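# Slot the cart parcel into the gap in the desk row

## Task

Take the parcel that sits on the cart and stand it in the empty space between two of the three parcels lined up on the desk. It must sit in line with the row, with the arrows printed on its sides pointing upward. The three parcels already on the desk must stay where they are and upright, though a slight bump is acceptable. Finish by releasing the parcel and moving the robot away from it. The placed parcel must not topple or be left leaning, and it must stand on its own without the robot supporting it.

## Robot and tools

ROBOT. A two-armed robot on a wheeled base with a vertical column and a head carrying two cameras. The base drives only forward/back and turns in place; it cannot move sideways. With arms folded it measures 0.73 m long, 0.62 m wide and 1.88 m tall, and its front sits 0.40 m ahead of the column. Each arm has six joints (joint1 to joint6) plus a parallel gripper. Fingers are 7 cm long; the gripper body is 10 cm wide and 7 cm thick, and a wrist camera sticks out 11 cm on one side.

FRAMES. Base frame: origin on the floor midway between the drive wheels, below the column; x forward, y to the robot's left, z up. The odometry frame is the base frame as it was when the scene began. left_hand and right_hand are reported in the base frame as the point where the fingers meet (tips are 8 mm further). Their quat_wxyz rotates (0,0,1) onto the finger direction; the hand's y axis runs along the opening.

TOOLS.
execute_actions: arguments "actions" (a list with zero or one action) and optional "cameras" (names from cam_head_left, cam_head_right, cam_left_wrist, cam_right_wrist, nav_camera, or "all"; omitted/null means all, [] means none). An empty list only reports state and images. An action may hold:
- "base": exactly one of {"translate_m": d} (an offset from where the base is now, metres, forward positive, -3 to 3) or {"rotate_rad": d} (an offset turn, radians, left/counter-clockwise positive, -3.2 to 3.2).
- "joints": absolute targets keyed by joint name, each a single number. Arm joints in radians: head_tilt_rad -0.61 to 1.308 (0 level, positive looks down); joint1 -2.879 to 2.879; joint2 0 to 3.141; joint3 0 to 3.019; joint4 -1.692 to 1.57; joint5 -1.57 to 1.57 (positive swings the hand to the robot's right); joint6 -2.094 to 2.094 (positive rolls clockwise seen from behind the hand). left_gripper_m / right_gripper_m: fingertip gap in metres, 0 to 0.093. Left and right arms use separate keys (left_joint1_rad ... right_gripper_m).
- "speeds": optional caps for this action only: translate_m 0.05 to 0.8 m/s, rotate_rad 0.1 to 1 rad/s (defaults are the maxima). Speeds do not affect arms.
All motions of an action begin together. An action lasts at most 15 s; a base move needing more than 8.667 s is rejected. Unknown keys or out-of-range numbers reject the whole call. Anything left out of an action may keep pushing toward its earlier target. If a result reports a stop, later motion calls in the same reply are skipped.
wait: "seconds" 0 to 10; no new command, returns state and images.
zoom_image: "camera" plus "region" [x0, y0, x1, y1] in pixels of that camera's latest full 504x504 image, top-left is (0,0), at most 504 by 504.
finished_scene: "scene" (integer) ends the scene for good and reports success; only call it once the parcel stands unaided and the robot has pulled away.

ARM GEOMETRY. With left_joint1 at -1.57 (right_joint1 at 1.57) and joints 5 and 6 at 0, the arm moves in a vertical plane 0.23 m left (right) of the column, pointing forward. Let a = joint2 - 0.35, b = 1.05 + joint2 - joint3, c = b - joint4 (c = 1.57 means fingers straight down). Hand forward distance = 0.12 + 0.39 sin a + 0.38 cos b + 0.25 cos c; height = 1.46 + 0.39 cos a - 0.38 sin b - 0.25 sin c. Example: joints 2,3,4 = 0.93, 0.78, 0.14 gives about 0.60 m forward, 1.21 m up. The real hand tends to sit up to 5 cm lower and nearer the column (up to 12 cm with heavy or far-out loads); trust left_hand/right_hand. Reach is about 1 m from the shoulder, down to about 0.47 m high; the floor is out of reach. Fingers-down carrying: up to 3.2 kg near 0.4 m forward and 0.65-1.2 m high; up to 2 kg out to 0.6 m; up to 1 kg out to 0.8 m at 0.9-1.2 m high. A gripper holds roughly 2 to 6 kg.

FINE MOVES. Joint changes under about 0.03 rad (0.08 for joints 2 and 3) may not move anything yet still say done. For gentle contact step about 0.05 rad per call from your previous target. To grip, command an opening smaller than the object; off_target is then expected. Fingers that stay 0.002 m or more above target are holding something.

RESULTS. base_status and joint_status: done (within tolerance; for the base, wheels turned the full amount even if slipping), off_target, contact_stop (base only, a stalled wheel; back off 0.05 m before retrying or turning), time_out, not_followed ("joint command not followed": a safety check blocked arm targets for being near the other arm, the body or an object; move the offending joints at least 0.05 rad back, or drive away), limit_stop_at_motor_heat. on_its_own lists uncommanded behaviour; "held at" is the held target, not the position. motor_effort covers only left_wheel and right_wheel (percent, peak in brackets, positive pushes forward). wheel_motors_off = 1 means the wheels are switched off after overload (about 3 s of hard pushing) for 2 s. base_odometry counts wheel turns; if turned_by_wheels and turned_by_imu disagree by over about 4 % and at least 0.05 rad, the base hit something or slipped. base_tilt is in degrees; a forward drop of 0.5 or more during a move means leaning back.

AVOID. Arms striking or pressing each other (can end the run). A blocked arm keeps pushing and heats its motors; to relax it, resend its reported joint positions (a held load will sag slightly). Motors at 100 °C drop the arm; MOTOR HOT warns from 85 °C. A desk top 0.30-1.20 m high can ride over the base and strike the column. Do not drop the parcel, knock over the desk parcels, or shove hard; keep the parcel upright with arrows up while carrying and placing.

Each tool is called after ">>>" as name([rows], argument=value, ...), one row to a line, values as JSON.

## Session

>>> execute_actions(actions=[])

Scene clock: 0.00 s.
base_odometry: x=+0.000 y=+0.000 heading=+0.000 (m, m, rad; odometry frame)
turned_by_wheels: +0.000 (rad since the last result)
turned_by_imu: +0.000 (rad since the last result)
base_tilt: forward=+0.6 right=+0.1 (deg)
base_status: not commanded
joint_positions: head_tilt_rad=+0.883 left_joint1_rad=-1.560 left_joint2_rad=+0.901 left_joint3_rad=+0.397 left_joint4_rad=-0.902 left_joint5_rad=-0.026 left_joint6_rad=+0.075 left_gripper_m=+0.095 right_joint1_rad=+1.593 right_joint2_rad=+0.896 right_joint3_rad=+0.394 right_joint4_rad=-0.992 right_joint5_rad=-0.027 right_joint6_rad=+0.007 right_gripper_m=+0.095
joint_status: not commanded
wheel_motors_off: 0
motor_effort: left_wheel=+3 right_wheel=+2 (%)
left_hand: x=+0.1446 y=+0.2314 z=+1.2453 quat_wxyz=(+0.427, -0.035, -0.904, +0.001) (m; base frame)
right_hand: x=+0.1302 y=-0.2165 z=+1.2639 quat_wxyz=(+0.467, +0.000, -0.884, -0.016) (m; base frame)
pictures: cam_head_left, cam_head_right, cam_left_wrist, cam_right_wrist, nav_camera
Images, in order (width x height): cam_head_left 504x504, cam_head_right 504x504, cam_left_wrist 504x504, cam_right_wrist 504x504, nav_camera 504x504.

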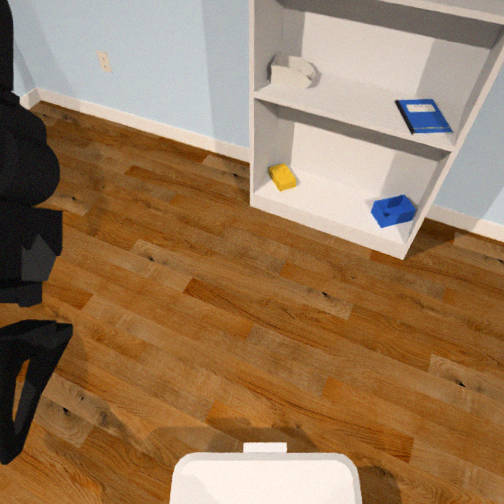

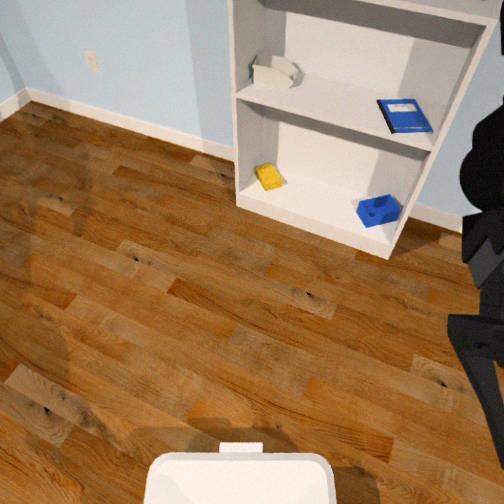

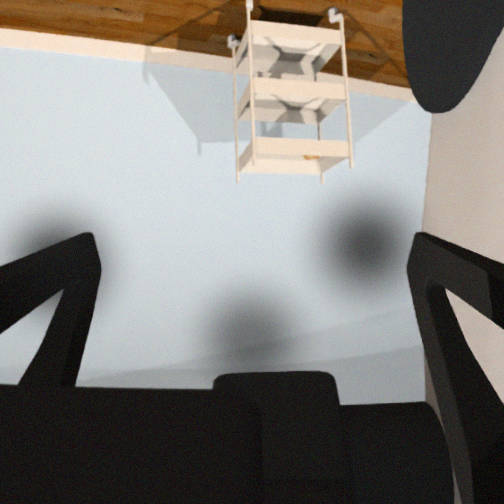

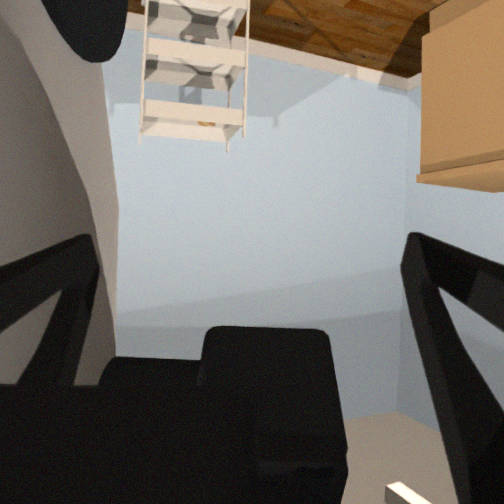

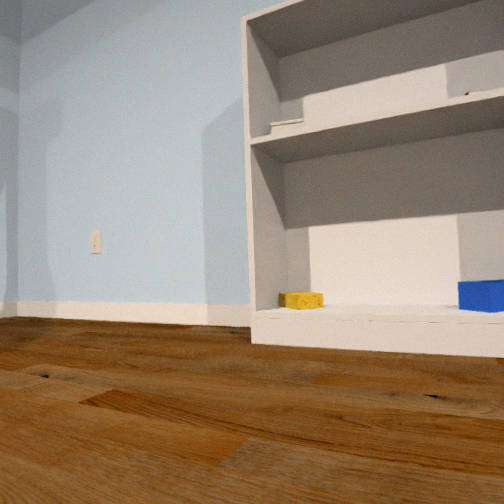

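>>> execute_actions([
  {"base":{"rotate_rad":-2.7},"joints":{"head_tilt_rad":0.45}},
], cameras=["cam_head_left","cam_head_right","nav_camera"])

Scene clock: 9.30 s.
base_odometry: x=+0.000 y=+0.000 heading=-2.699 (m, m, rad; odometry frame)
turned_by_wheels: -2.699 (rad since the last result)
turned_by_imu: -2.669 (rad since the last result)
base_tilt: forward=+0.5 right=+0.3 (deg)
base_status: done
joint_positions: head_tilt_rad=+0.469 left_joint1_rad=-1.560 left_joint2_rad=+0.901 left_joint3_rad=+0.397 left_joint4_rad=-0.902 left_joint5_rad=-0.026 left_joint6_rad=+0.075 left_gripper_m=+0.095 right_joint1_rad=+1.593 right_joint2_rad=+0.896 right_joint3_rad=+0.394 right_joint4_rad=-0.992 right_joint5_rad=-0.027 right_joint6_rad=+0.007 right_gripper_m=+0.095
joint_status: all done
wheel_motors_off: 0
motor_effort: left_wheel=+0(43) right_wheel=-1(50) (%)
left_hand: x=+0.1446 y=+0.2314 z=+1.2453 quat_wxyz=(+0.427, -0.035, -0.904, +0.001) (m; base frame)
right_hand: x=+0.1302 y=-0.2165 z=+1.2639 quat_wxyz=(+0.467, +0.000, -0.884, -0.016) (m; base frame)
pictures: cam_head_left, cam_head_right, nav_camera
camera_calibration (this result's frames):
cam_head_left: T_world_to_cam=[[0.00127086, -0.99999, -0.00436938, 0.047402], [-0.496888, 0.00316034, -0.867809, 1.37583], [0.867814, 0.00327396, -0.496879, 0.647922], [0, 0, 0, 1]] pos_world=[0.121299, 0.0409322, 1.51611]
cam_head_right: T_world_to_cam=[[0.0204454, -0.999789, 0.0018242, -0.0323089], [-0.49724, -0.0117513, -0.867533, 1.3705], [0.867372, 0.01683, -0.497376, 0.649847], [0, 0, 0, 1]] pos_world=[0.11847, -0.0271338, 1.51223]
Images, in order (width x height): cam_head_left 504x504, cam_head_right 504x504, nav_camera 504x504.

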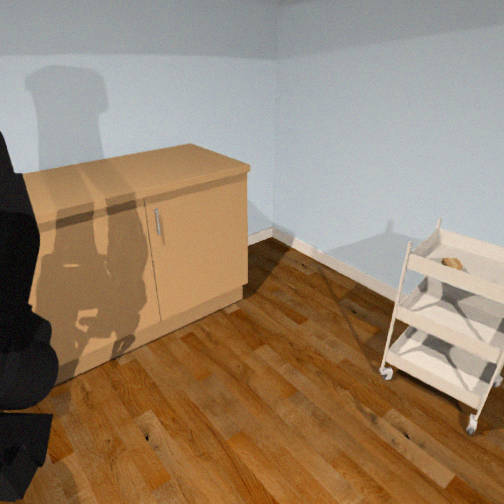

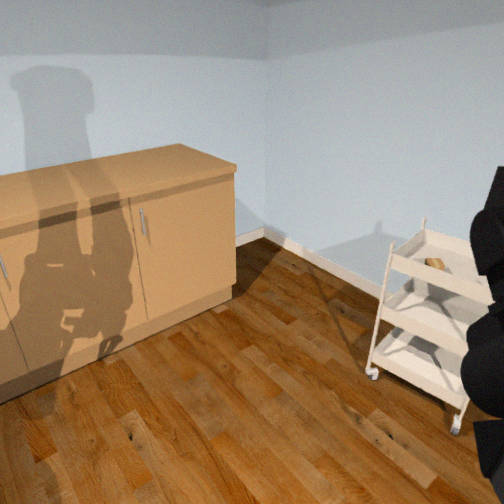

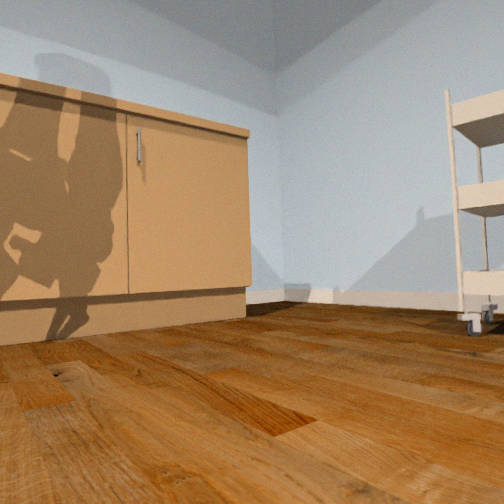

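>>> execute_actions([
  {"base":{"rotate_rad":-1.0}},
], cameras=["cam_head_left","cam_head_right","nav_camera"])

Scene clock: 23.07 s.
base_odometry: x=+0.000 y=+0.000 heading=+2.585 (m, m, rad; odometry frame)
turned_by_wheels: -0.999 (rad since the last result)
turned_by_imu: -0.990 (rad since the last result)
base_tilt: forward=+0.5 right=+0.3 (deg)
base_status: done
joint_positions: head_tilt_rad=+0.469 left_joint1_rad=-1.560 left_joint2_rad=+0.901 left_joint3_rad=+0.397 left_joint4_rad=-0.902 left_joint5_rad=-0.026 left_joint6_rad=+0.075 left_gripper_m=+0.095 right_joint1_rad=+1.593 right_joint2_rad=+0.896 right_joint3_rad=+0.394 right_joint4_rad=-0.992 right_joint5_rad=-0.027 right_joint6_rad=+0.007 right_gripper_m=+0.095
joint_status: not commanded
wheel_motors_off: 0
motor_effort: left_wheel=+0(26) right_wheel=-1(34) (%)
left_hand: x=+0.1446 y=+0.2314 z=+1.2453 quat_wxyz=(+0.427, -0.035, -0.904, +0.001) (m; base frame)
right_hand: x=+0.1302 y=-0.2165 z=+1.2639 quat_wxyz=(+0.467, +0.000, -0.884, -0.016) (m; base frame)
pictures: cam_head_left, cam_head_right, nav_camera
camera_calibration (this result's frames):
cam_head_left: T_world_to_cam=[[0.00127098, -0.99999, -0.00436934, 0.047402], [-0.496864, 0.00316034, -0.867822, 1.37585], [0.867827, 0.00327396, -0.496855, 0.647885], [0, 0, 0, 1]] pos_world=[0.121299, 0.0409322, 1.51611]
cam_head_right: T_world_to_cam=[[0.0204454, -0.999789, 0.00182475, -0.0323097], [-0.497217, -0.0117513, -0.867547, 1.37052], [0.867385, 0.01683, -0.497353, 0.64981], [0, 0, 0, 1]] pos_world=[0.118471, -0.0271338, 1.51223]
Images, in order (width x height): cam_head_left 504x504, cam_head_right 504x504, nav_camera 504x504.

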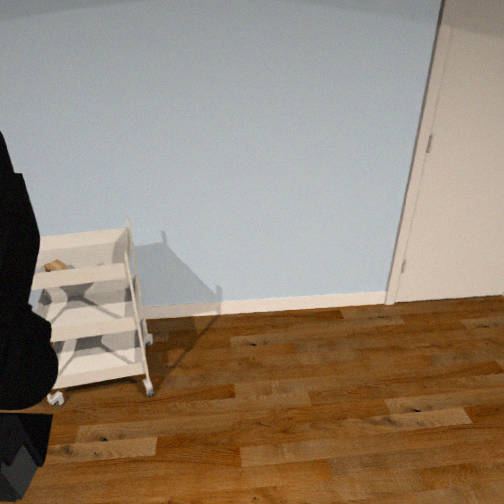

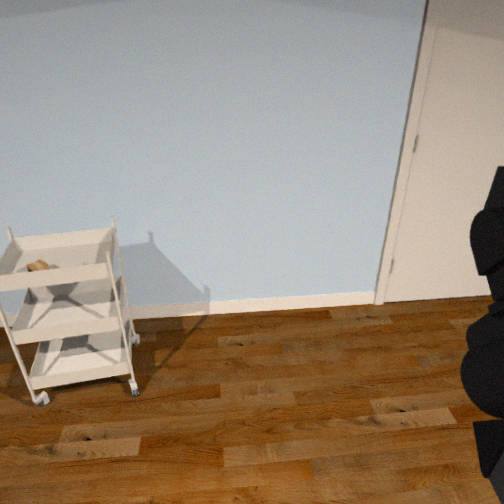

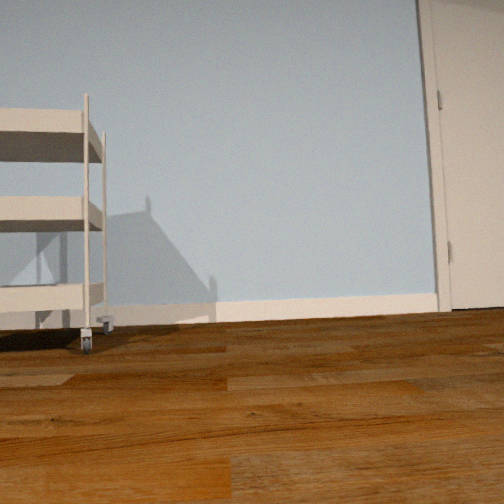

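>>> execute_actions([
  {"base":{"rotate_rad":0.6},"joints":{"head_tilt_rad":0.95}},
], cameras=[])

>>> execute_actions([
  {"base":{"translate_m":0.8}},
])

Scene clock: 34.17 s.
base_odometry: x=+0.000 y=+0.000 heading=-3.099 (m, m, rad; odometry frame)
turned_by_wheels: +0.599 (rad since the last result)
turned_by_imu: +0.595 (rad since the last result)
base_tilt: forward=+0.4 right=+0.2 (deg)
base_status: done
joint_positions: head_tilt_rad=+0.950 left_joint1_rad=-1.560 left_joint2_rad=+0.901 left_joint3_rad=+0.397 left_joint4_rad=-0.902 left_joint5_rad=-0.026 left_joint6_rad=+0.075 left_gripper_m=+0.095 right_joint1_rad=+1.593 right_joint2_rad=+0.896 right_joint3_rad=+0.394 right_joint4_rad=-0.992 right_joint5_rad=-0.027 right_joint6_rad=+0.007 right_gripper_m=+0.095
joint_status: all done
wheel_motors_off: 0
motor_effort: left_wheel=-2(22) right_wheel=+2(26) (%)
left_hand: x=+0.1446 y=+0.2314 z=+1.2453 quat_wxyz=(+0.427, -0.035, -0.904, +0.001) (m; base frame)
right_hand: x=+0.1302 y=-0.2165 z=+1.2639 quat_wxyz=(+0.467, +0.000, -0.884, -0.016) (m; base frame)
pictures: none
No camera images: the call's "cameras" was empty. Leave "cameras" out to get every camera's image.

Scene clock: 37.00 s.
base_odometry: x=-0.799 y=-0.033 heading=-3.100 (m, m, rad; odometry frame)
turned_by_wheels: -0.001 (rad since the last result)
turned_by_imu: -0.002 (rad since the last result)
base_tilt: forward=+0.6 right=+0.4 (deg)
base_status: done
joint_positions: head_tilt_rad=+0.951 left_joint1_rad=-1.560 left_joint2_rad=+0.901 left_joint3_rad=+0.399 left_joint4_rad=-0.902 left_joint5_rad=-0.026 left_joint6_rad=+0.075 left_gripper_m=+0.095 right_joint1_rad=+1.593 right_joint2_rad=+0.896 right_joint3_rad=+0.396 right_joint4_rad=-0.992 right_joint5_rad=-0.027 right_joint6_rad=+0.007 right_gripper_m=+0.095
joint_status: not commanded
wheel_motors_off: 0
motor_effort: left_wheel=-1(44) right_wheel=+1(74) (%)
left_hand: x=+0.1456 y=+0.2314 z=+1.2450 quat_wxyz=(+0.426, -0.035, -0.904, +0.001) (m; base frame)
right_hand: x=+0.1312 y=-0.2165 z=+1.2635 quat_wxyz=(+0.466, +0.000, -0.885, -0.016) (m; base frame)
pictures: cam_head_left, cam_head_right, cam_left_wrist, cam_right_wrist, nav_camera
camera_calibration (this result's frames):
cam_head_left: T_world_to_cam=[[-0.000902766, -0.99999, -0.00446, 0.0476503], [-0.842963, 0.00316034, -0.537962, 0.885173], [0.537971, 0.00327396, -0.842957, 1.19737], [0, 0, 0, 1]] pos_world=[0.102058, 0.0409322, 1.48574]
cam_head_right: T_world_to_cam=[[0.0189557, -0.999789, -0.00787563, -0.0172967], [-0.843147, -0.0117513, -0.537554, 0.879629], [0.537348, 0.01683, -0.843192, 1.19891], [0, 0, 0, 1]] pos_world=[0.0977549, -0.0271338, 1.48362]
cam_left_wrist: T_world_to_cam=[[-0.0493772, -0.997978, 0.0400221, 0.186859], [-0.0496255, 0.0424729, 0.997864, -1.24362], [-0.997547, 0.0472856, -0.0516223, 0.322163], [0, 0, 0, 1]] pos_world=[0.268884, 0.224067, 1.25012]
cam_right_wrist: T_world_to_cam=[[-0.0180544, -0.999584, -0.022478, -0.182147], [0.0221073, -0.0228753, 0.999494, -1.26126], [-0.999593, 0.0175483, 0.0225111, 0.230481], [0, 0, 0, 1]] pos_world=[0.254981, -0.214968, 1.25134]
Images, in order (width x height): cam_head_left 504x504, cam_head_right 504x504, cam_left_wrist 504x504, cam_right_wrist 504x504, nav_camera 504x504.

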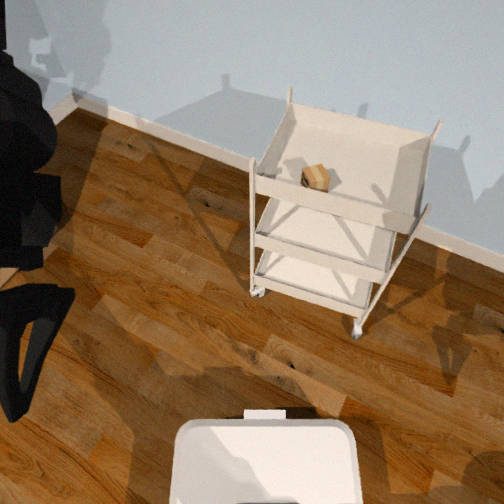

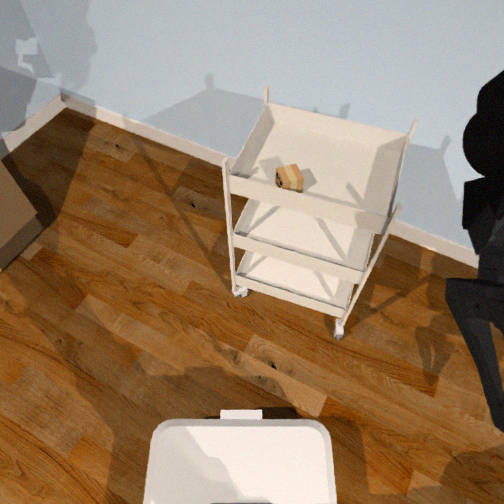

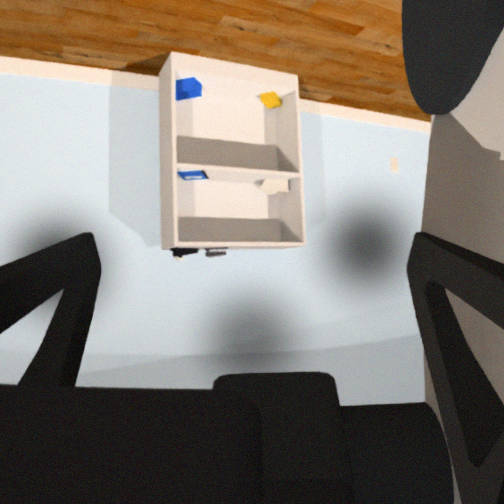

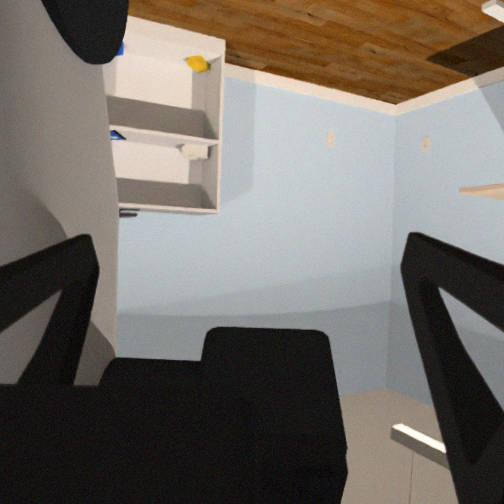

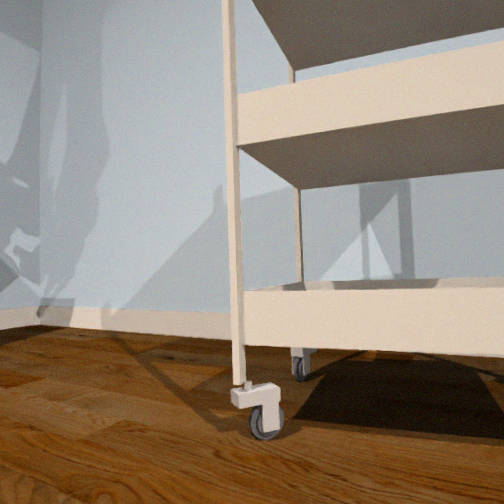

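>>> zoom_image(camera="cam_head_left", region=[280,145,350,215])

>>> zoom_image(camera="cam_head_right", region=[255,145,325,215])

Region (280, 145, 350, 215) of cam_head_left's 504x504 image, scaled by 7.200, with more detail than that image has.

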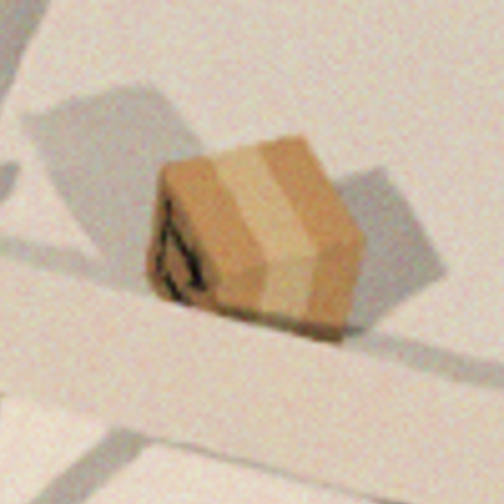

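Region (255, 145, 325, 215) of cam_head_right's 504x504 image, scaled by 7.200, with more detail than that image has.

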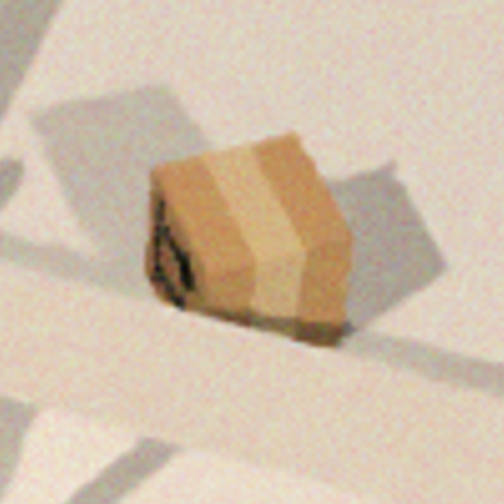

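>>> execute_actions([
  {"base":{"rotate_rad":0.12},"joints":{"right_joint1_rad":1.57,"right_joint2_rad":1.7,"right_joint3_rad":1.42,"right_joint4_rad":-0.24,"right_joint5_rad":0,"right_joint6_rad":-0.35}},
], cameras=[])

>>> execute_actions([
  {"base":{"translate_m":0.2}},
], cameras=["cam_head_left","cam_head_right","cam_right_wrist"])

Scene clock: 65.03 s.
base_odometry: x=-0.800 y=-0.033 heading=-2.981 (m, m, rad; odometry frame)
turned_by_wheels: +0.118 (rad since the last result)
turned_by_imu: +0.115 (rad since the last result)
base_tilt: forward=+0.5 right=+0.3 (deg)
base_status: done
joint_positions: head_tilt_rad=+0.951 left_joint1_rad=-1.560 left_joint2_rad=+0.901 left_joint3_rad=+0.399 left_joint4_rad=-0.902 left_joint5_rad=-0.026 left_joint6_rad=+0.075 left_gripper_m=+0.095 right_joint1_rad=+1.575 right_joint2_rad=+1.696 right_joint3_rad=+1.419 right_joint4_rad=-0.245 right_joint5_rad=-0.003 right_joint6_rad=-0.337 right_gripper_m=+0.095
joint_status: all done
wheel_motors_off: 0
motor_effort: left_wheel=-2(43) right_wheel=+0(54) (%)
left_hand: x=+0.1456 y=+0.2314 z=+1.2450 quat_wxyz=(+0.426, -0.035, -0.904, +0.001) (m; base frame)
right_hand: x=+0.5928 y=-0.2222 z=+0.9242 quat_wxyz=(-0.001, +0.169, -0.986, -0.003) (m; base frame)
pictures: none
No camera images: the call's "cameras" was empty. Leave "cameras" out to get every camera's image.

Scene clock: 66.83 s.
base_odometry: x=-0.997 y=-0.065 heading=-2.980 (m, m, rad; odometry frame)
turned_by_wheels: +0.001 (rad since the last result)
turned_by_imu: +0.001 (rad since the last result)
base_tilt: forward=+0.6 right=+0.2 (deg)
base_status: done
joint_positions: head_tilt_rad=+0.951 left_joint1_rad=-1.560 left_joint2_rad=+0.900 left_joint3_rad=+0.399 left_joint4_rad=-0.902 left_joint5_rad=-0.026 left_joint6_rad=+0.075 left_gripper_m=+0.095 right_joint1_rad=+1.574 right_joint2_rad=+1.696 right_joint3_rad=+1.418 right_joint4_rad=-0.245 right_joint5_rad=-0.003 right_joint6_rad=-0.337 right_gripper_m=+0.095
joint_status: not commanded
wheel_motors_off: 0
motor_effort: left_wheel=+1(53) right_wheel=-1(54) (%)
left_hand: x=+0.1457 y=+0.2314 z=+1.2450 quat_wxyz=(+0.426, -0.035, -0.904, +0.001) (m; base frame)
right_hand: x=+0.5924 y=-0.2224 z=+0.9241 quat_wxyz=(-0.001, +0.169, -0.986, -0.003) (m; base frame)
pictures: cam_head_left, cam_head_right, cam_right_wrist
camera_calibration (this result's frames):
cam_head_left: T_world_to_cam=[[-0.000903522, -0.99999, -0.00445984, 0.0476501], [-0.843054, 0.00316034, -0.537819, 0.884957], [0.537828, 0.00327396, -0.843048, 1.19752], [0, 0, 0, 1]] pos_world=[0.102049, 0.0409322, 1.48573]
cam_head_right: T_world_to_cam=[[0.0189544, -0.999789, -0.00787885, -0.0172916], [-0.843238, -0.0117513, -0.537411, 0.879414], [0.537206, 0.01683, -0.843283, 1.19905], [0, 0, 0, 1]] pos_world=[0.0977453, -0.0271338, 1.48361]
cam_right_wrist: T_world_to_cam=[[0.326335, -0.945246, -0.00386052, -0.396534], [-0.768266, -0.26761, 0.581508, -0.132305], [-0.550702, -0.186801, -0.813531, 1.1604], [0, 0, 0, 1]] pos_world=[0.666794, -0.193464, 1.01943]
Images, in order (width x height): cam_head_left 504x504, cam_head_right 504x504, cam_right_wrist 504x504.

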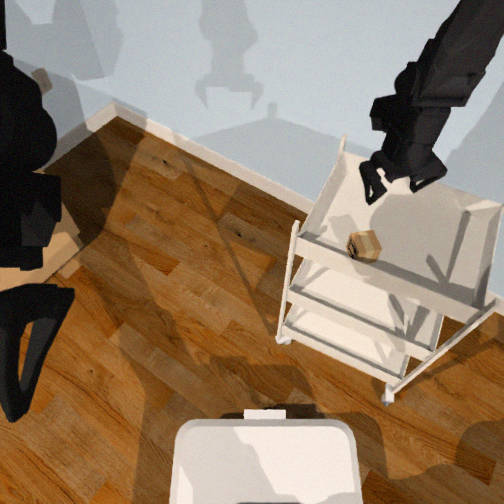

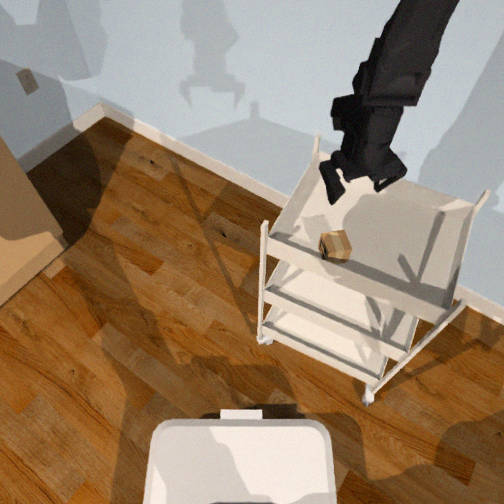

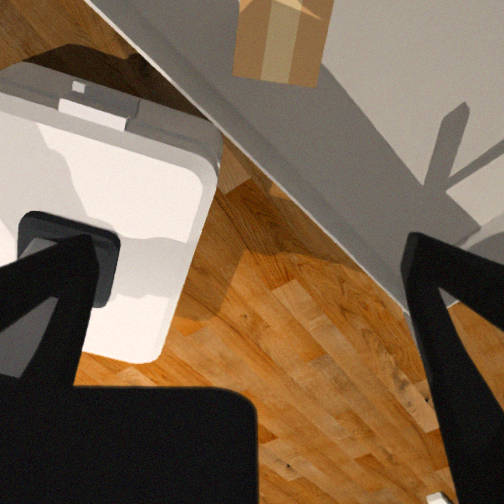

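>>> zoom_image(camera="cam_head_left", region=[335,215,395,275])

Region (335, 215, 395, 275) of cam_head_left's 504x504 image, scaled by 8.400, with more detail than that image has.

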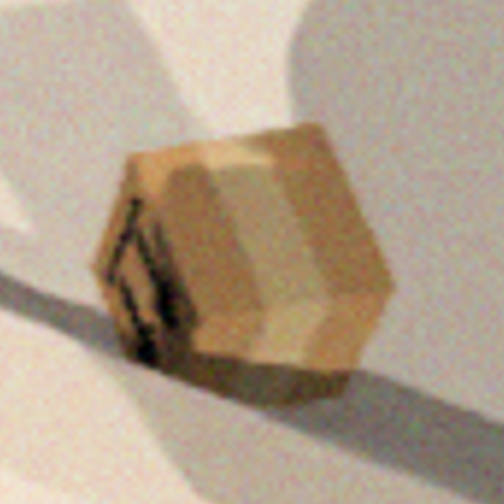

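>>> execute_actions([
  {"base":{"translate_m":0.028},"joints":{"right_joint2_rad":2.08,"right_joint3_rad":1.8,"right_joint6_rad":-0.25,"right_gripper_m":0.085}},
], cameras=["cam_head_left","cam_head_right","cam_right_wrist"])

Scene clock: 111.23 s.
base_odometry: x=-1.025 y=-0.070 heading=-2.979 (m, m, rad; odometry frame)
turned_by_wheels: +0.001 (rad since the last result)
turned_by_imu: +0.001 (rad since the last result)
base_tilt: forward=+0.6 right=+0.1 (deg)
base_status: done
joint_positions: head_tilt_rad=+0.952 left_joint1_rad=-1.560 left_joint2_rad=+0.900 left_joint3_rad=+0.397 left_joint4_rad=-0.902 left_joint5_rad=-0.026 left_joint6_rad=+0.075 left_gripper_m=+0.095 right_joint1_rad=+1.574 right_joint2_rad=+2.097 right_joint3_rad=+1.790 right_joint4_rad=-0.240 right_joint5_rad=-0.003 right_joint6_rad=-0.260 right_gripper_m=+0.085
joint_status: all done
wheel_motors_off: 0
motor_effort: left_wheel=+0(35) right_wheel=+0(43) (%)
left_hand: x=+0.1444 y=+0.2314 z=+1.2455 quat_wxyz=(+0.427, -0.035, -0.904, +0.001) (m; base frame)
right_hand: x=+0.5782 y=-0.2220 z=+0.7682 quat_wxyz=(+0.012, +0.131, -0.991, -0.005) (m; base frame)
pictures: cam_head_left, cam_head_right, cam_right_wrist
camera_calibration (this result's frames):
cam_head_left: T_world_to_cam=[[-0.000903927, -0.99999, -0.00445976, 0.04765], [-0.843103, 0.00316034, -0.537743, 0.884842], [0.537751, 0.00327396, -0.843097, 1.1976], [0, 0, 0, 1]] pos_world=[0.102044, 0.0409322, 1.48572]
cam_head_right: T_world_to_cam=[[0.0189536, -0.999789, -0.00788057, -0.0172889], [-0.843287, -0.0117513, -0.537335, 0.879298], [0.537129, 0.01683, -0.843332, 1.19913], [0, 0, 0, 1]] pos_world=[0.0977402, -0.0271338, 1.48361]
cam_right_wrist: T_world_to_cam=[[0.252123, -0.96764, -0.010372, -0.349144], [-0.77148, -0.20746, 0.601481, -0.0525862], [-0.584168, -0.143645, -0.79882, 1.0435], [0, 0, 0, 1]] pos_world=[0.657037, -0.198861, 0.861576]
Images, in order (width x height): cam_head_left 504x504, cam_head_right 504x504, cam_right_wrist 504x504.

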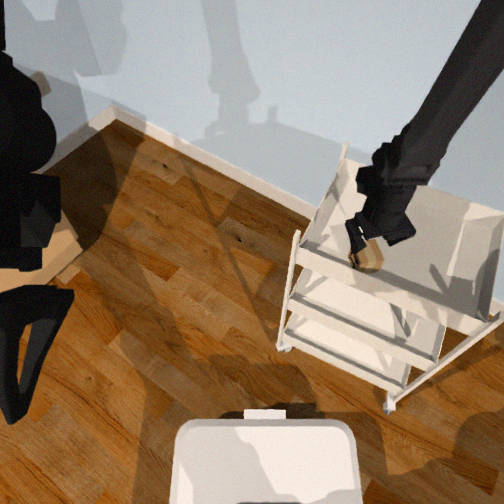

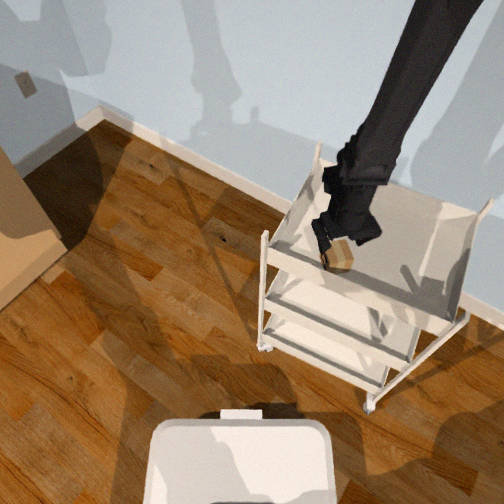

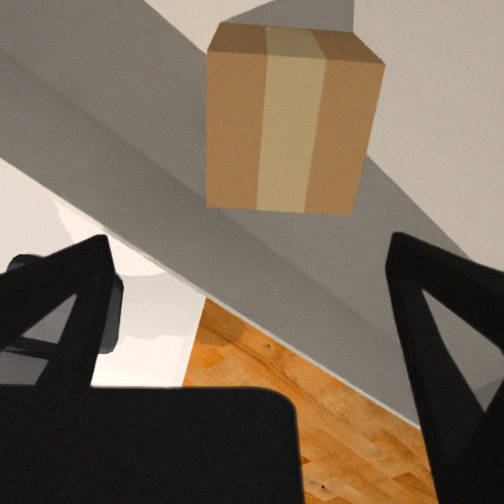

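>>> execute_actions([
  {"base":{"rotate_rad":-0.025},"joints":{"right_gripper_m":0.093}},
], cameras=[])

>>> execute_actions([
  {"base":{"translate_m":0.03}},
], cameras=[])

>>> execute_actions([
  {"joints":{"right_joint2_rad":2.22,"right_joint3_rad":1.97}},
], cameras=["cam_head_left","cam_right_wrist"])

Scene clock: 124.17 s.
base_odometry: x=-1.025 y=-0.070 heading=-3.003 (m, m, rad; odometry frame)
turned_by_wheels: -0.023 (rad since the last result)
turned_by_imu: -0.023 (rad since the last result)
base_tilt: forward=+0.5 right=+0.2 (deg)
base_status: done
joint_positions: head_tilt_rad=+0.952 left_joint1_rad=-1.560 left_joint2_rad=+0.900 left_joint3_rad=+0.397 left_joint4_rad=-0.902 left_joint5_rad=-0.026 left_joint6_rad=+0.075 left_gripper_m=+0.095 right_joint1_rad=+1.566 right_joint2_rad=+2.097 right_joint3_rad=+1.790 right_joint4_rad=-0.240 right_joint5_rad=-0.003 right_joint6_rad=-0.260 right_gripper_m=+0.093
joint_status: all done
wheel_motors_off: 0
motor_effort: left_wheel=+0(35) right_wheel=-2(46) (%)
left_hand: x=+0.1444 y=+0.2314 z=+1.2455 quat_wxyz=(+0.427, -0.035, -0.904, +0.001) (m; base frame)
right_hand: x=+0.5784 y=-0.2287 z=+0.7684 quat_wxyz=(+0.012, +0.128, -0.992, -0.001) (m; base frame)
pictures: none
No camera images: the call's "cameras" was empty. Leave "cameras" out to get every camera's image.

Scene clock: 125.30 s.
base_odometry: x=-1.054 y=-0.074 heading=-3.004 (m, m, rad; odometry frame)
turned_by_wheels: -0.001 (rad since the last result)
turned_by_imu: -0.001 (rad since the last result)
base_tilt: forward=+0.6 right=+0.2 (deg)
base_status: done
joint_positions: head_tilt_rad=+0.952 left_joint1_rad=-1.560 left_joint2_rad=+0.899 left_joint3_rad=+0.398 left_joint4_rad=-0.902 left_joint5_rad=-0.026 left_joint6_rad=+0.075 left_gripper_m=+0.095 right_joint1_rad=+1.568 right_joint2_rad=+2.091 right_joint3_rad=+1.797 right_joint4_rad=-0.240 right_joint5_rad=-0.003 right_joint6_rad=-0.260 right_gripper_m=+0.093
joint_status: not commanded
wheel_motors_off: 0
motor_effort: left_wheel=-1(42) right_wheel=+2(63) (%)
left_hand: x=+0.1451 y=+0.2314 z=+1.2453 quat_wxyz=(+0.426, -0.035, -0.904, +0.001) (m; base frame)
right_hand: x=+0.5871 y=-0.2275 z=+0.7719 quat_wxyz=(+0.005, +0.129, -0.992, -0.001) (m; base frame)
pictures: none
No camera images: the call's "cameras" was empty. Leave "cameras" out to get every camera's image.

Scene clock: 126.17 s.
base_odometry: x=-1.054 y=-0.074 heading=-3.004 (m, m, rad; odometry frame)
turned_by_wheels: +0.000 (rad since the last result)
turned_by_imu: +0.000 (rad since the last result)
base_tilt: forward=+0.5 right=+0.2 (deg)
base_status: not commanded
joint_positions: head_tilt_rad=+0.952 left_joint1_rad=-1.560 left_joint2_rad=+0.899 left_joint3_rad=+0.398 left_joint4_rad=-0.902 left_joint5_rad=-0.026 left_joint6_rad=+0.075 left_gripper_m=+0.095 right_joint1_rad=+1.568 right_joint2_rad=+2.211 right_joint3_rad=+1.961 right_joint4_rad=-0.240 right_joint5_rad=-0.003 right_joint6_rad=-0.260 right_gripper_m=+0.093
joint_status: all done
wheel_motors_off: 0
motor_effort: left_wheel=-2(2) right_wheel=+2(2) (%)
left_hand: x=+0.1451 y=+0.2314 z=+1.2453 quat_wxyz=(+0.426, -0.035, -0.904, +0.001) (m; base frame)
right_hand: x=+0.6037 y=-0.2276 z=+0.7313 quat_wxyz=(-0.017, +0.129, -0.992, +0.002) (m; base frame)
pictures: cam_head_left, cam_right_wrist
camera_calibration (this result's frames):
cam_head_left: T_world_to_cam=[[-0.000904185, -0.99999, -0.00445971, 0.0476499], [-0.843134, 0.00316034, -0.537694, 0.884769], [0.537703, 0.00327396, -0.843128, 1.19765], [0, 0, 0, 1]] pos_world=[0.102041, 0.0409322, 1.48572]
cam_right_wrist: T_world_to_cam=[[0.248994, -0.968457, 0.00959049, -0.374283], [-0.805739, -0.201644, 0.556888, 0.0427451], [-0.537389, -0.146389, -0.830532, 1.02242], [0, 0, 0, 1]] pos_world=[0.677072, -0.204187, 0.828938]
Images, in order (width x height): cam_head_left 504x504, cam_right_wrist 504x504.

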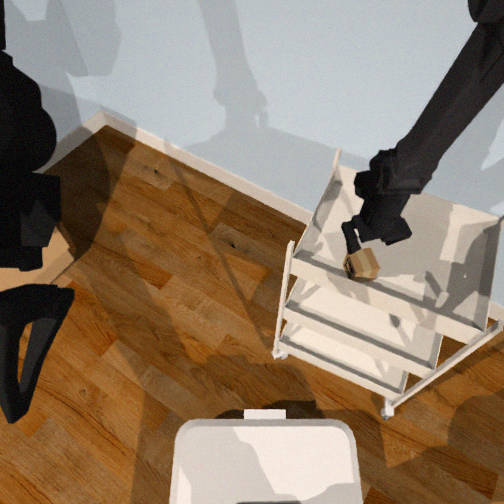

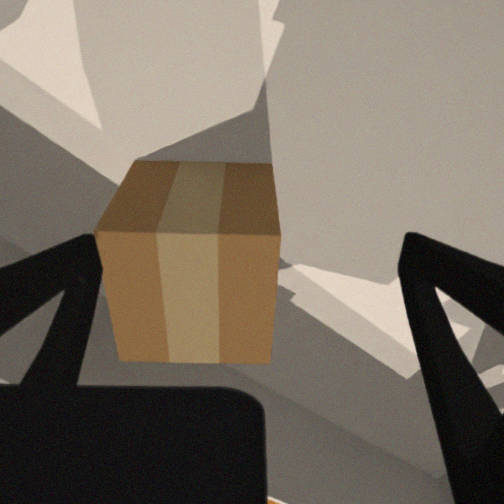

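>>> execute_actions([
  {"base":{"rotate_rad":0.025}},
], cameras=[])

>>> execute_actions([
  {"base":{"translate_m":-0.032},"speeds":{"translate_m":0.08}},
], cameras=["cam_right_wrist"])

Scene clock: 135.23 s.
base_odometry: x=-1.055 y=-0.074 heading=-2.981 (m, m, rad; odometry frame)
turned_by_wheels: +0.023 (rad since the last result)
turned_by_imu: +0.023 (rad since the last result)
base_tilt: forward=+0.7 right=+0.2 (deg)
base_status: done
joint_positions: head_tilt_rad=+0.952 left_joint1_rad=-1.560 left_joint2_rad=+0.899 left_joint3_rad=+0.398 left_joint4_rad=-0.902 left_joint5_rad=-0.026 left_joint6_rad=+0.075 left_gripper_m=+0.095 right_joint1_rad=+1.573 right_joint2_rad=+2.211 right_joint3_rad=+1.961 right_joint4_rad=-0.240 right_joint5_rad=-0.003 right_joint6_rad=-0.260 right_gripper_m=+0.093
joint_status: not commanded
wheel_motors_off: 0
motor_effort: left_wheel=-2(35) right_wheel=+1(50) (%)
left_hand: x=+0.1451 y=+0.2314 z=+1.2453 quat_wxyz=(+0.426, -0.035, -0.904, +0.001) (m; base frame)
right_hand: x=+0.6039 y=-0.2228 z=+0.7314 quat_wxyz=(-0.017, +0.130, -0.991, +0.000) (m; base frame)
pictures: none
No camera images: the call's "cameras" was empty. Leave "cameras" out to get every camera's image.

Scene clock: 136.30 s.
base_odometry: x=-1.023 y=-0.069 heading=-2.983 (m, m, rad; odometry frame)
turned_by_wheels: -0.002 (rad since the last result)
turned_by_imu: -0.002 (rad since the last result)
base_tilt: forward=+0.5 right=+0.3 (deg)
base_status: done
joint_positions: head_tilt_rad=+0.952 left_joint1_rad=-1.560 left_joint2_rad=+0.898 left_joint3_rad=+0.395 left_joint4_rad=-0.902 left_joint5_rad=-0.026 left_joint6_rad=+0.075 left_gripper_m=+0.095 right_joint1_rad=+1.573 right_joint2_rad=+2.211 right_joint3_rad=+1.964 right_joint4_rad=-0.240 right_joint5_rad=-0.003 right_joint6_rad=-0.260 right_gripper_m=+0.093
joint_status: not commanded
wheel_motors_off: 0
motor_effort: left_wheel=-2(46) right_wheel=+2(50) (%)
left_hand: x=+0.1436 y=+0.2314 z=+1.2458 quat_wxyz=(+0.427, -0.035, -0.904, +0.001) (m; base frame)
right_hand: x=+0.6047 y=-0.2232 z=+0.7312 quat_wxyz=(-0.018, +0.130, -0.991, +0.000) (m; base frame)
pictures: cam_right_wrist
camera_calibration (this result's frames):
cam_right_wrist: T_world_to_cam=[[0.251381, -0.96787, 0.00591011, -0.3689], [-0.806293, -0.20603, 0.554475, 0.0456689], [-0.535443, -0.14415, -0.832179, 1.02412], [0, 0, 0, 1]] pos_world=[0.677914, -0.200012, 0.829109]
Images, in order (width x height): cam_right_wrist 504x504.

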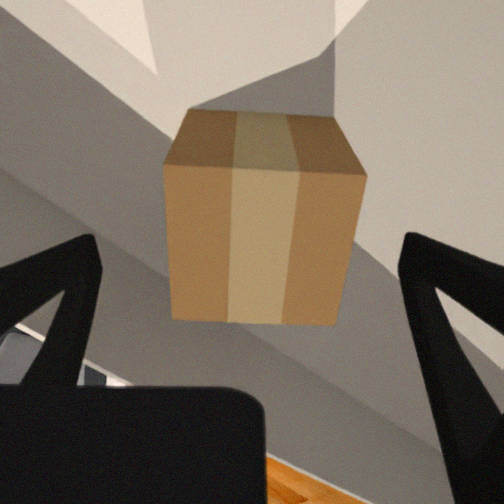

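>>> execute_actions([
  {"joints":{"right_joint2_rad":2.33,"right_joint3_rad":2.11,"right_joint4_rad":-0.29}},
], cameras=["cam_right_wrist","cam_head_left"])

Scene clock: 142.33 s.
base_odometry: x=-1.023 y=-0.069 heading=-2.983 (m, m, rad; odometry frame)
turned_by_wheels: +0.000 (rad since the last result)
turned_by_imu: +0.000 (rad since the last result)
base_tilt: forward=+0.6 right=+0.3 (deg)
base_status: not commanded
joint_positions: head_tilt_rad=+0.952 left_joint1_rad=-1.560 left_joint2_rad=+0.898 left_joint3_rad=+0.395 left_joint4_rad=-0.902 left_joint5_rad=-0.026 left_joint6_rad=+0.075 left_gripper_m=+0.095 right_joint1_rad=+1.573 right_joint2_rad=+2.324 right_joint3_rad=+2.098 right_joint4_rad=-0.283 right_joint5_rad=-0.003 right_joint6_rad=-0.260 right_gripper_m=+0.093
joint_status: all done
wheel_motors_off: 0
motor_effort: left_wheel=-2(2) right_wheel=+2(2) (%)
left_hand: x=+0.1436 y=+0.2314 z=+1.2458 quat_wxyz=(+0.427, -0.035, -0.904, +0.001) (m; base frame)
right_hand: x=+0.5929 y=-0.2231 z=+0.6930 quat_wxyz=(-0.008, +0.130, -0.991, -0.001) (m; base frame)
pictures: cam_head_left, cam_right_wrist
camera_calibration (this result's frames):
cam_head_left: T_world_to_cam=[[-0.000904498, -0.99999, -0.00445964, 0.0476498], [-0.843172, 0.00316034, -0.537635, 0.884679], [0.537644, 0.00327396, -0.843166, 1.19771], [0, 0, 0, 1]] pos_world=[0.102037, 0.0409322, 1.48572]
cam_right_wrist: T_world_to_cam=[[0.251484, -0.967861, 0.000654518, -0.362055], [-0.794476, -0.206046, 0.571273, 0.0386563], [-0.552778, -0.144186, -0.82076, 0.988306], [0, 0, 0, 1]] pos_world=[0.668077, -0.199954, 0.789315]
Images, in order (width x height): cam_head_left 504x504, cam_right_wrist 504x504.

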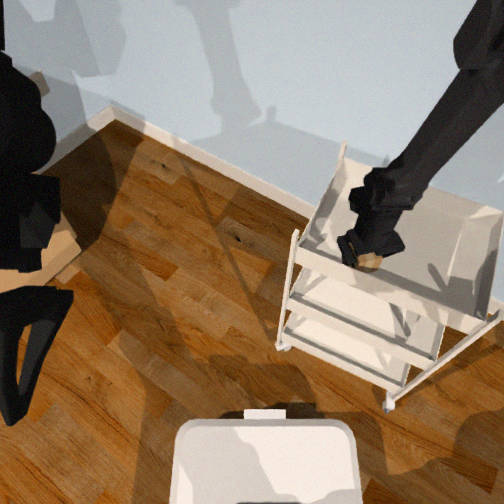

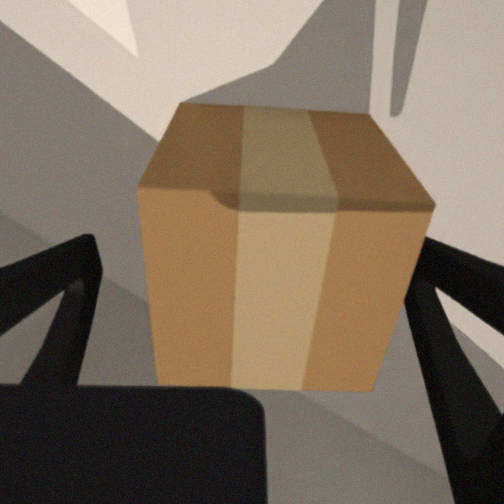

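>>> execute_actions([
  {"joints":{"right_gripper_m":0.03}},
], cameras=[])

>>> execute_actions([
  {"joints":{"right_joint2_rad":1.55,"right_joint3_rad":1.3,"right_joint6_rad":-1.57,"head_tilt_rad":0.6}},
], cameras=["cam_right_wrist"])

>>> execute_actions([
  {"base":{"translate_m":-0.5}},
], cameras=[])

>>> execute_actions([
  {"base":{"rotate_rad":-2.0}},
], cameras=["cam_head_left","cam_head_right","nav_camera"])

Scene clock: 156.63 s.
base_odometry: x=-1.023 y=-0.069 heading=-2.983 (m, m, rad; odometry frame)
turned_by_wheels: +0.000 (rad since the last result)
turned_by_imu: +0.000 (rad since the last result)
base_tilt: forward=+0.5 right=+0.2 (deg)
base_status: not commanded
joint_positions: head_tilt_rad=+0.952 left_joint1_rad=-1.560 left_joint2_rad=+0.898 left_joint3_rad=+0.395 left_joint4_rad=-0.902 left_joint5_rad=-0.026 left_joint6_rad=+0.075 left_gripper_m=+0.095 right_joint1_rad=+1.573 right_joint2_rad=+2.324 right_joint3_rad=+2.098 right_joint4_rad=-0.283 right_joint5_rad=-0.002 right_joint6_rad=-0.260 right_gripper_m=+0.058
joint_status: right_gripper_m off_target (ended at +0.058, target +0.030)
wheel_motors_off: 0
motor_effort: left_wheel=-2(2) right_wheel=+2(2) (%)
left_hand: x=+0.1436 y=+0.2314 z=+1.2458 quat_wxyz=(+0.427, -0.035, -0.904, +0.001) (m; base frame)
right_hand: x=+0.5929 y=-0.2233 z=+0.6930 quat_wxyz=(-0.008, +0.130, -0.991, -0.001) (m; base frame)
pictures: none
No camera images: the call's "cameras" was empty. Leave "cameras" out to get every camera's image.

Scene clock: 158.23 s.
base_odometry: x=-1.023 y=-0.069 heading=-2.983 (m, m, rad; odometry frame)
turned_by_wheels: +0.000 (rad since the last result)
turned_by_imu: +0.000 (rad since the last result)
base_tilt: forward=+0.5 right=+0.3 (deg)
base_status: not commanded
joint_positions: head_tilt_rad=+0.618 left_joint1_rad=-1.560 left_joint2_rad=+0.898 left_joint3_rad=+0.395 left_joint4_rad=-0.902 left_joint5_rad=-0.026 left_joint6_rad=+0.075 left_gripper_m=+0.095 right_joint1_rad=+1.571 right_joint2_rad=+1.544 right_joint3_rad=+1.295 right_joint4_rad=-0.283 right_joint5_rad=+0.002 right_joint6_rad=-1.558 right_gripper_m=+0.058
joint_status: all done
wheel_motors_off: 0
motor_effort: left_wheel=-3(3) right_wheel=+2(3) (%)
left_hand: x=+0.1436 y=+0.2314 z=+1.2458 quat_wxyz=(+0.427, -0.035, -0.904, +0.001) (m; base frame)
right_hand: x=+0.5836 y=-0.2258 z=+0.9829 quat_wxyz=(+0.004, +0.703, -0.712, -0.002) (m; base frame)
pictures: cam_right_wrist
camera_calibration (this result's frames):
cam_right_wrist: T_world_to_cam=[[0.999781, -0.0197438, -0.00695819, -0.577649], [-0.0119273, -0.810403, 0.585751, -0.742271], [-0.0172039, -0.58554, -0.810461, 0.798382], [0, 0, 0, 1]] pos_world=[0.582404, -0.145459, 1.07782]
Images, in order (width x height): cam_right_wrist 504x504.

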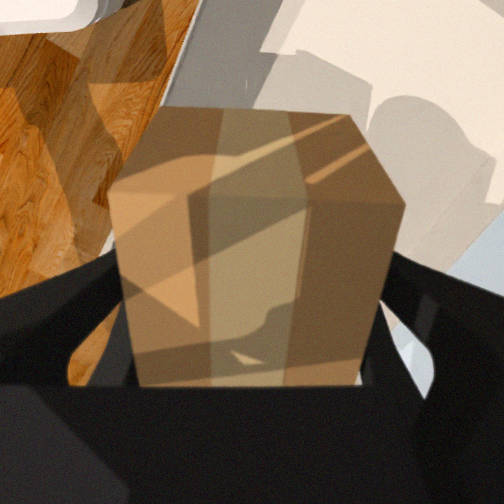

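Scene clock: 160.77 s.
base_odometry: x=-0.529 y=+0.010 heading=-2.981 (m, m, rad; odometry frame)
turned_by_wheels: +0.001 (rad since the last result)
turned_by_imu: +0.002 (rad since the last result)
base_tilt: forward=+0.5 right=+0.2 (deg)
base_status: done
joint_positions: head_tilt_rad=+0.617 left_joint1_rad=-1.560 left_joint2_rad=+0.898 left_joint3_rad=+0.394 left_joint4_rad=-0.902 left_joint5_rad=-0.026 left_joint6_rad=+0.075 left_gripper_m=+0.095 right_joint1_rad=+1.571 right_joint2_rad=+1.545 right_joint3_rad=+1.293 right_joint4_rad=-0.284 right_joint5_rad=+0.002 right_joint6_rad=-1.558 right_gripper_m=+0.058
joint_status: not commanded
wheel_motors_off: 0
motor_effort: left_wheel=+1(54) right_wheel=-1(62) (%)
left_hand: x=+0.1432 y=+0.2314 z=+1.2460 quat_wxyz=(+0.427, -0.035, -0.903, +0.001) (m; base frame)
right_hand: x=+0.5818 y=-0.2258 z=+0.9824 quat_wxyz=(+0.005, +0.703, -0.712, -0.004) (m; base frame)
pictures: none
No camera images: the call's "cameras" was empty. Leave "cameras" out to get every camera's image.

Scene clock: 164.10 s.
base_odometry: x=-0.529 y=+0.010 heading=+1.302 (m, m, rad; odometry frame)
turned_by_wheels: -1.999 (rad since the last result)
turned_by_imu: -1.977 (rad since the last result)
base_tilt: forward=+0.6 right=+0.2 (deg)
base_status: done
joint_positions: head_tilt_rad=+0.617 left_joint1_rad=-1.560 left_joint2_rad=+0.898 left_joint3_rad=+0.394 left_joint4_rad=-0.902 left_joint5_rad=-0.026 left_joint6_rad=+0.075 left_gripper_m=+0.095 right_joint1_rad=+1.566 right_joint2_rad=+1.545 right_joint3_rad=+1.293 right_joint4_rad=-0.284 right_joint5_rad=+0.002 right_joint6_rad=-1.558 right_gripper_m=+0.058
joint_status: not commanded
wheel_motors_off: 0
motor_effort: left_wheel=+0(45) right_wheel=-1(47) (%)
left_hand: x=+0.1432 y=+0.2314 z=+1.2460 quat_wxyz=(+0.427, -0.035, -0.903, +0.001) (m; base frame)
right_hand: x=+0.5818 y=-0.2291 z=+0.9824 quat_wxyz=(+0.007, +0.702, -0.713, -0.002) (m; base frame)
pictures: cam_head_left, cam_head_right, nav_camera
camera_calibration (this result's frames):
cam_head_left: T_world_to_cam=[[0.000610851, -0.99999, -0.00450926, 0.0476505], [-0.619738, 0.00316034, -0.784802, 1.25414], [0.784808, 0.00327396, -0.61973, 0.841263], [0, 0, 0, 1]] pos_world=[0.116982, 0.0409322, 1.50583]
cam_head_right: T_world_to_cam=[[0.0204904, -0.999789, -0.00121885, -0.0276248], [-0.620046, -0.0117513, -0.784477, 1.24874], [0.784298, 0.01683, -0.620156, 0.843082], [0, 0, 0, 1]] pos_world=[0.113612, -0.0271338, 1.50241]
Images, in order (width x height): cam_head_left 504x504, cam_head_right 504x504, nav_camera 504x504.

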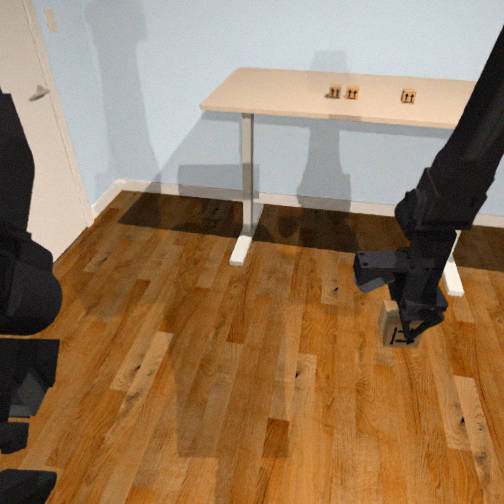

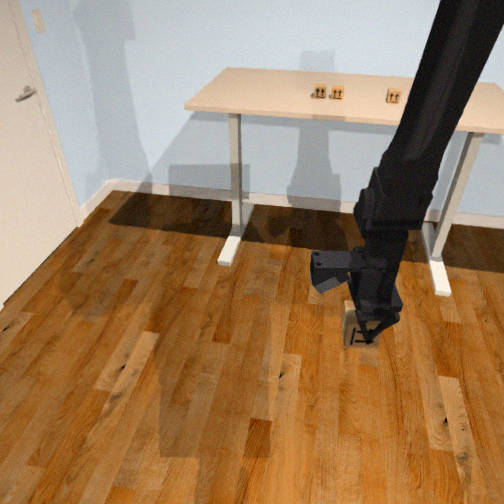

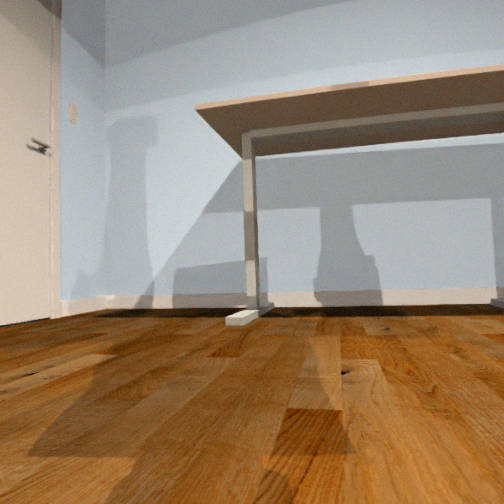

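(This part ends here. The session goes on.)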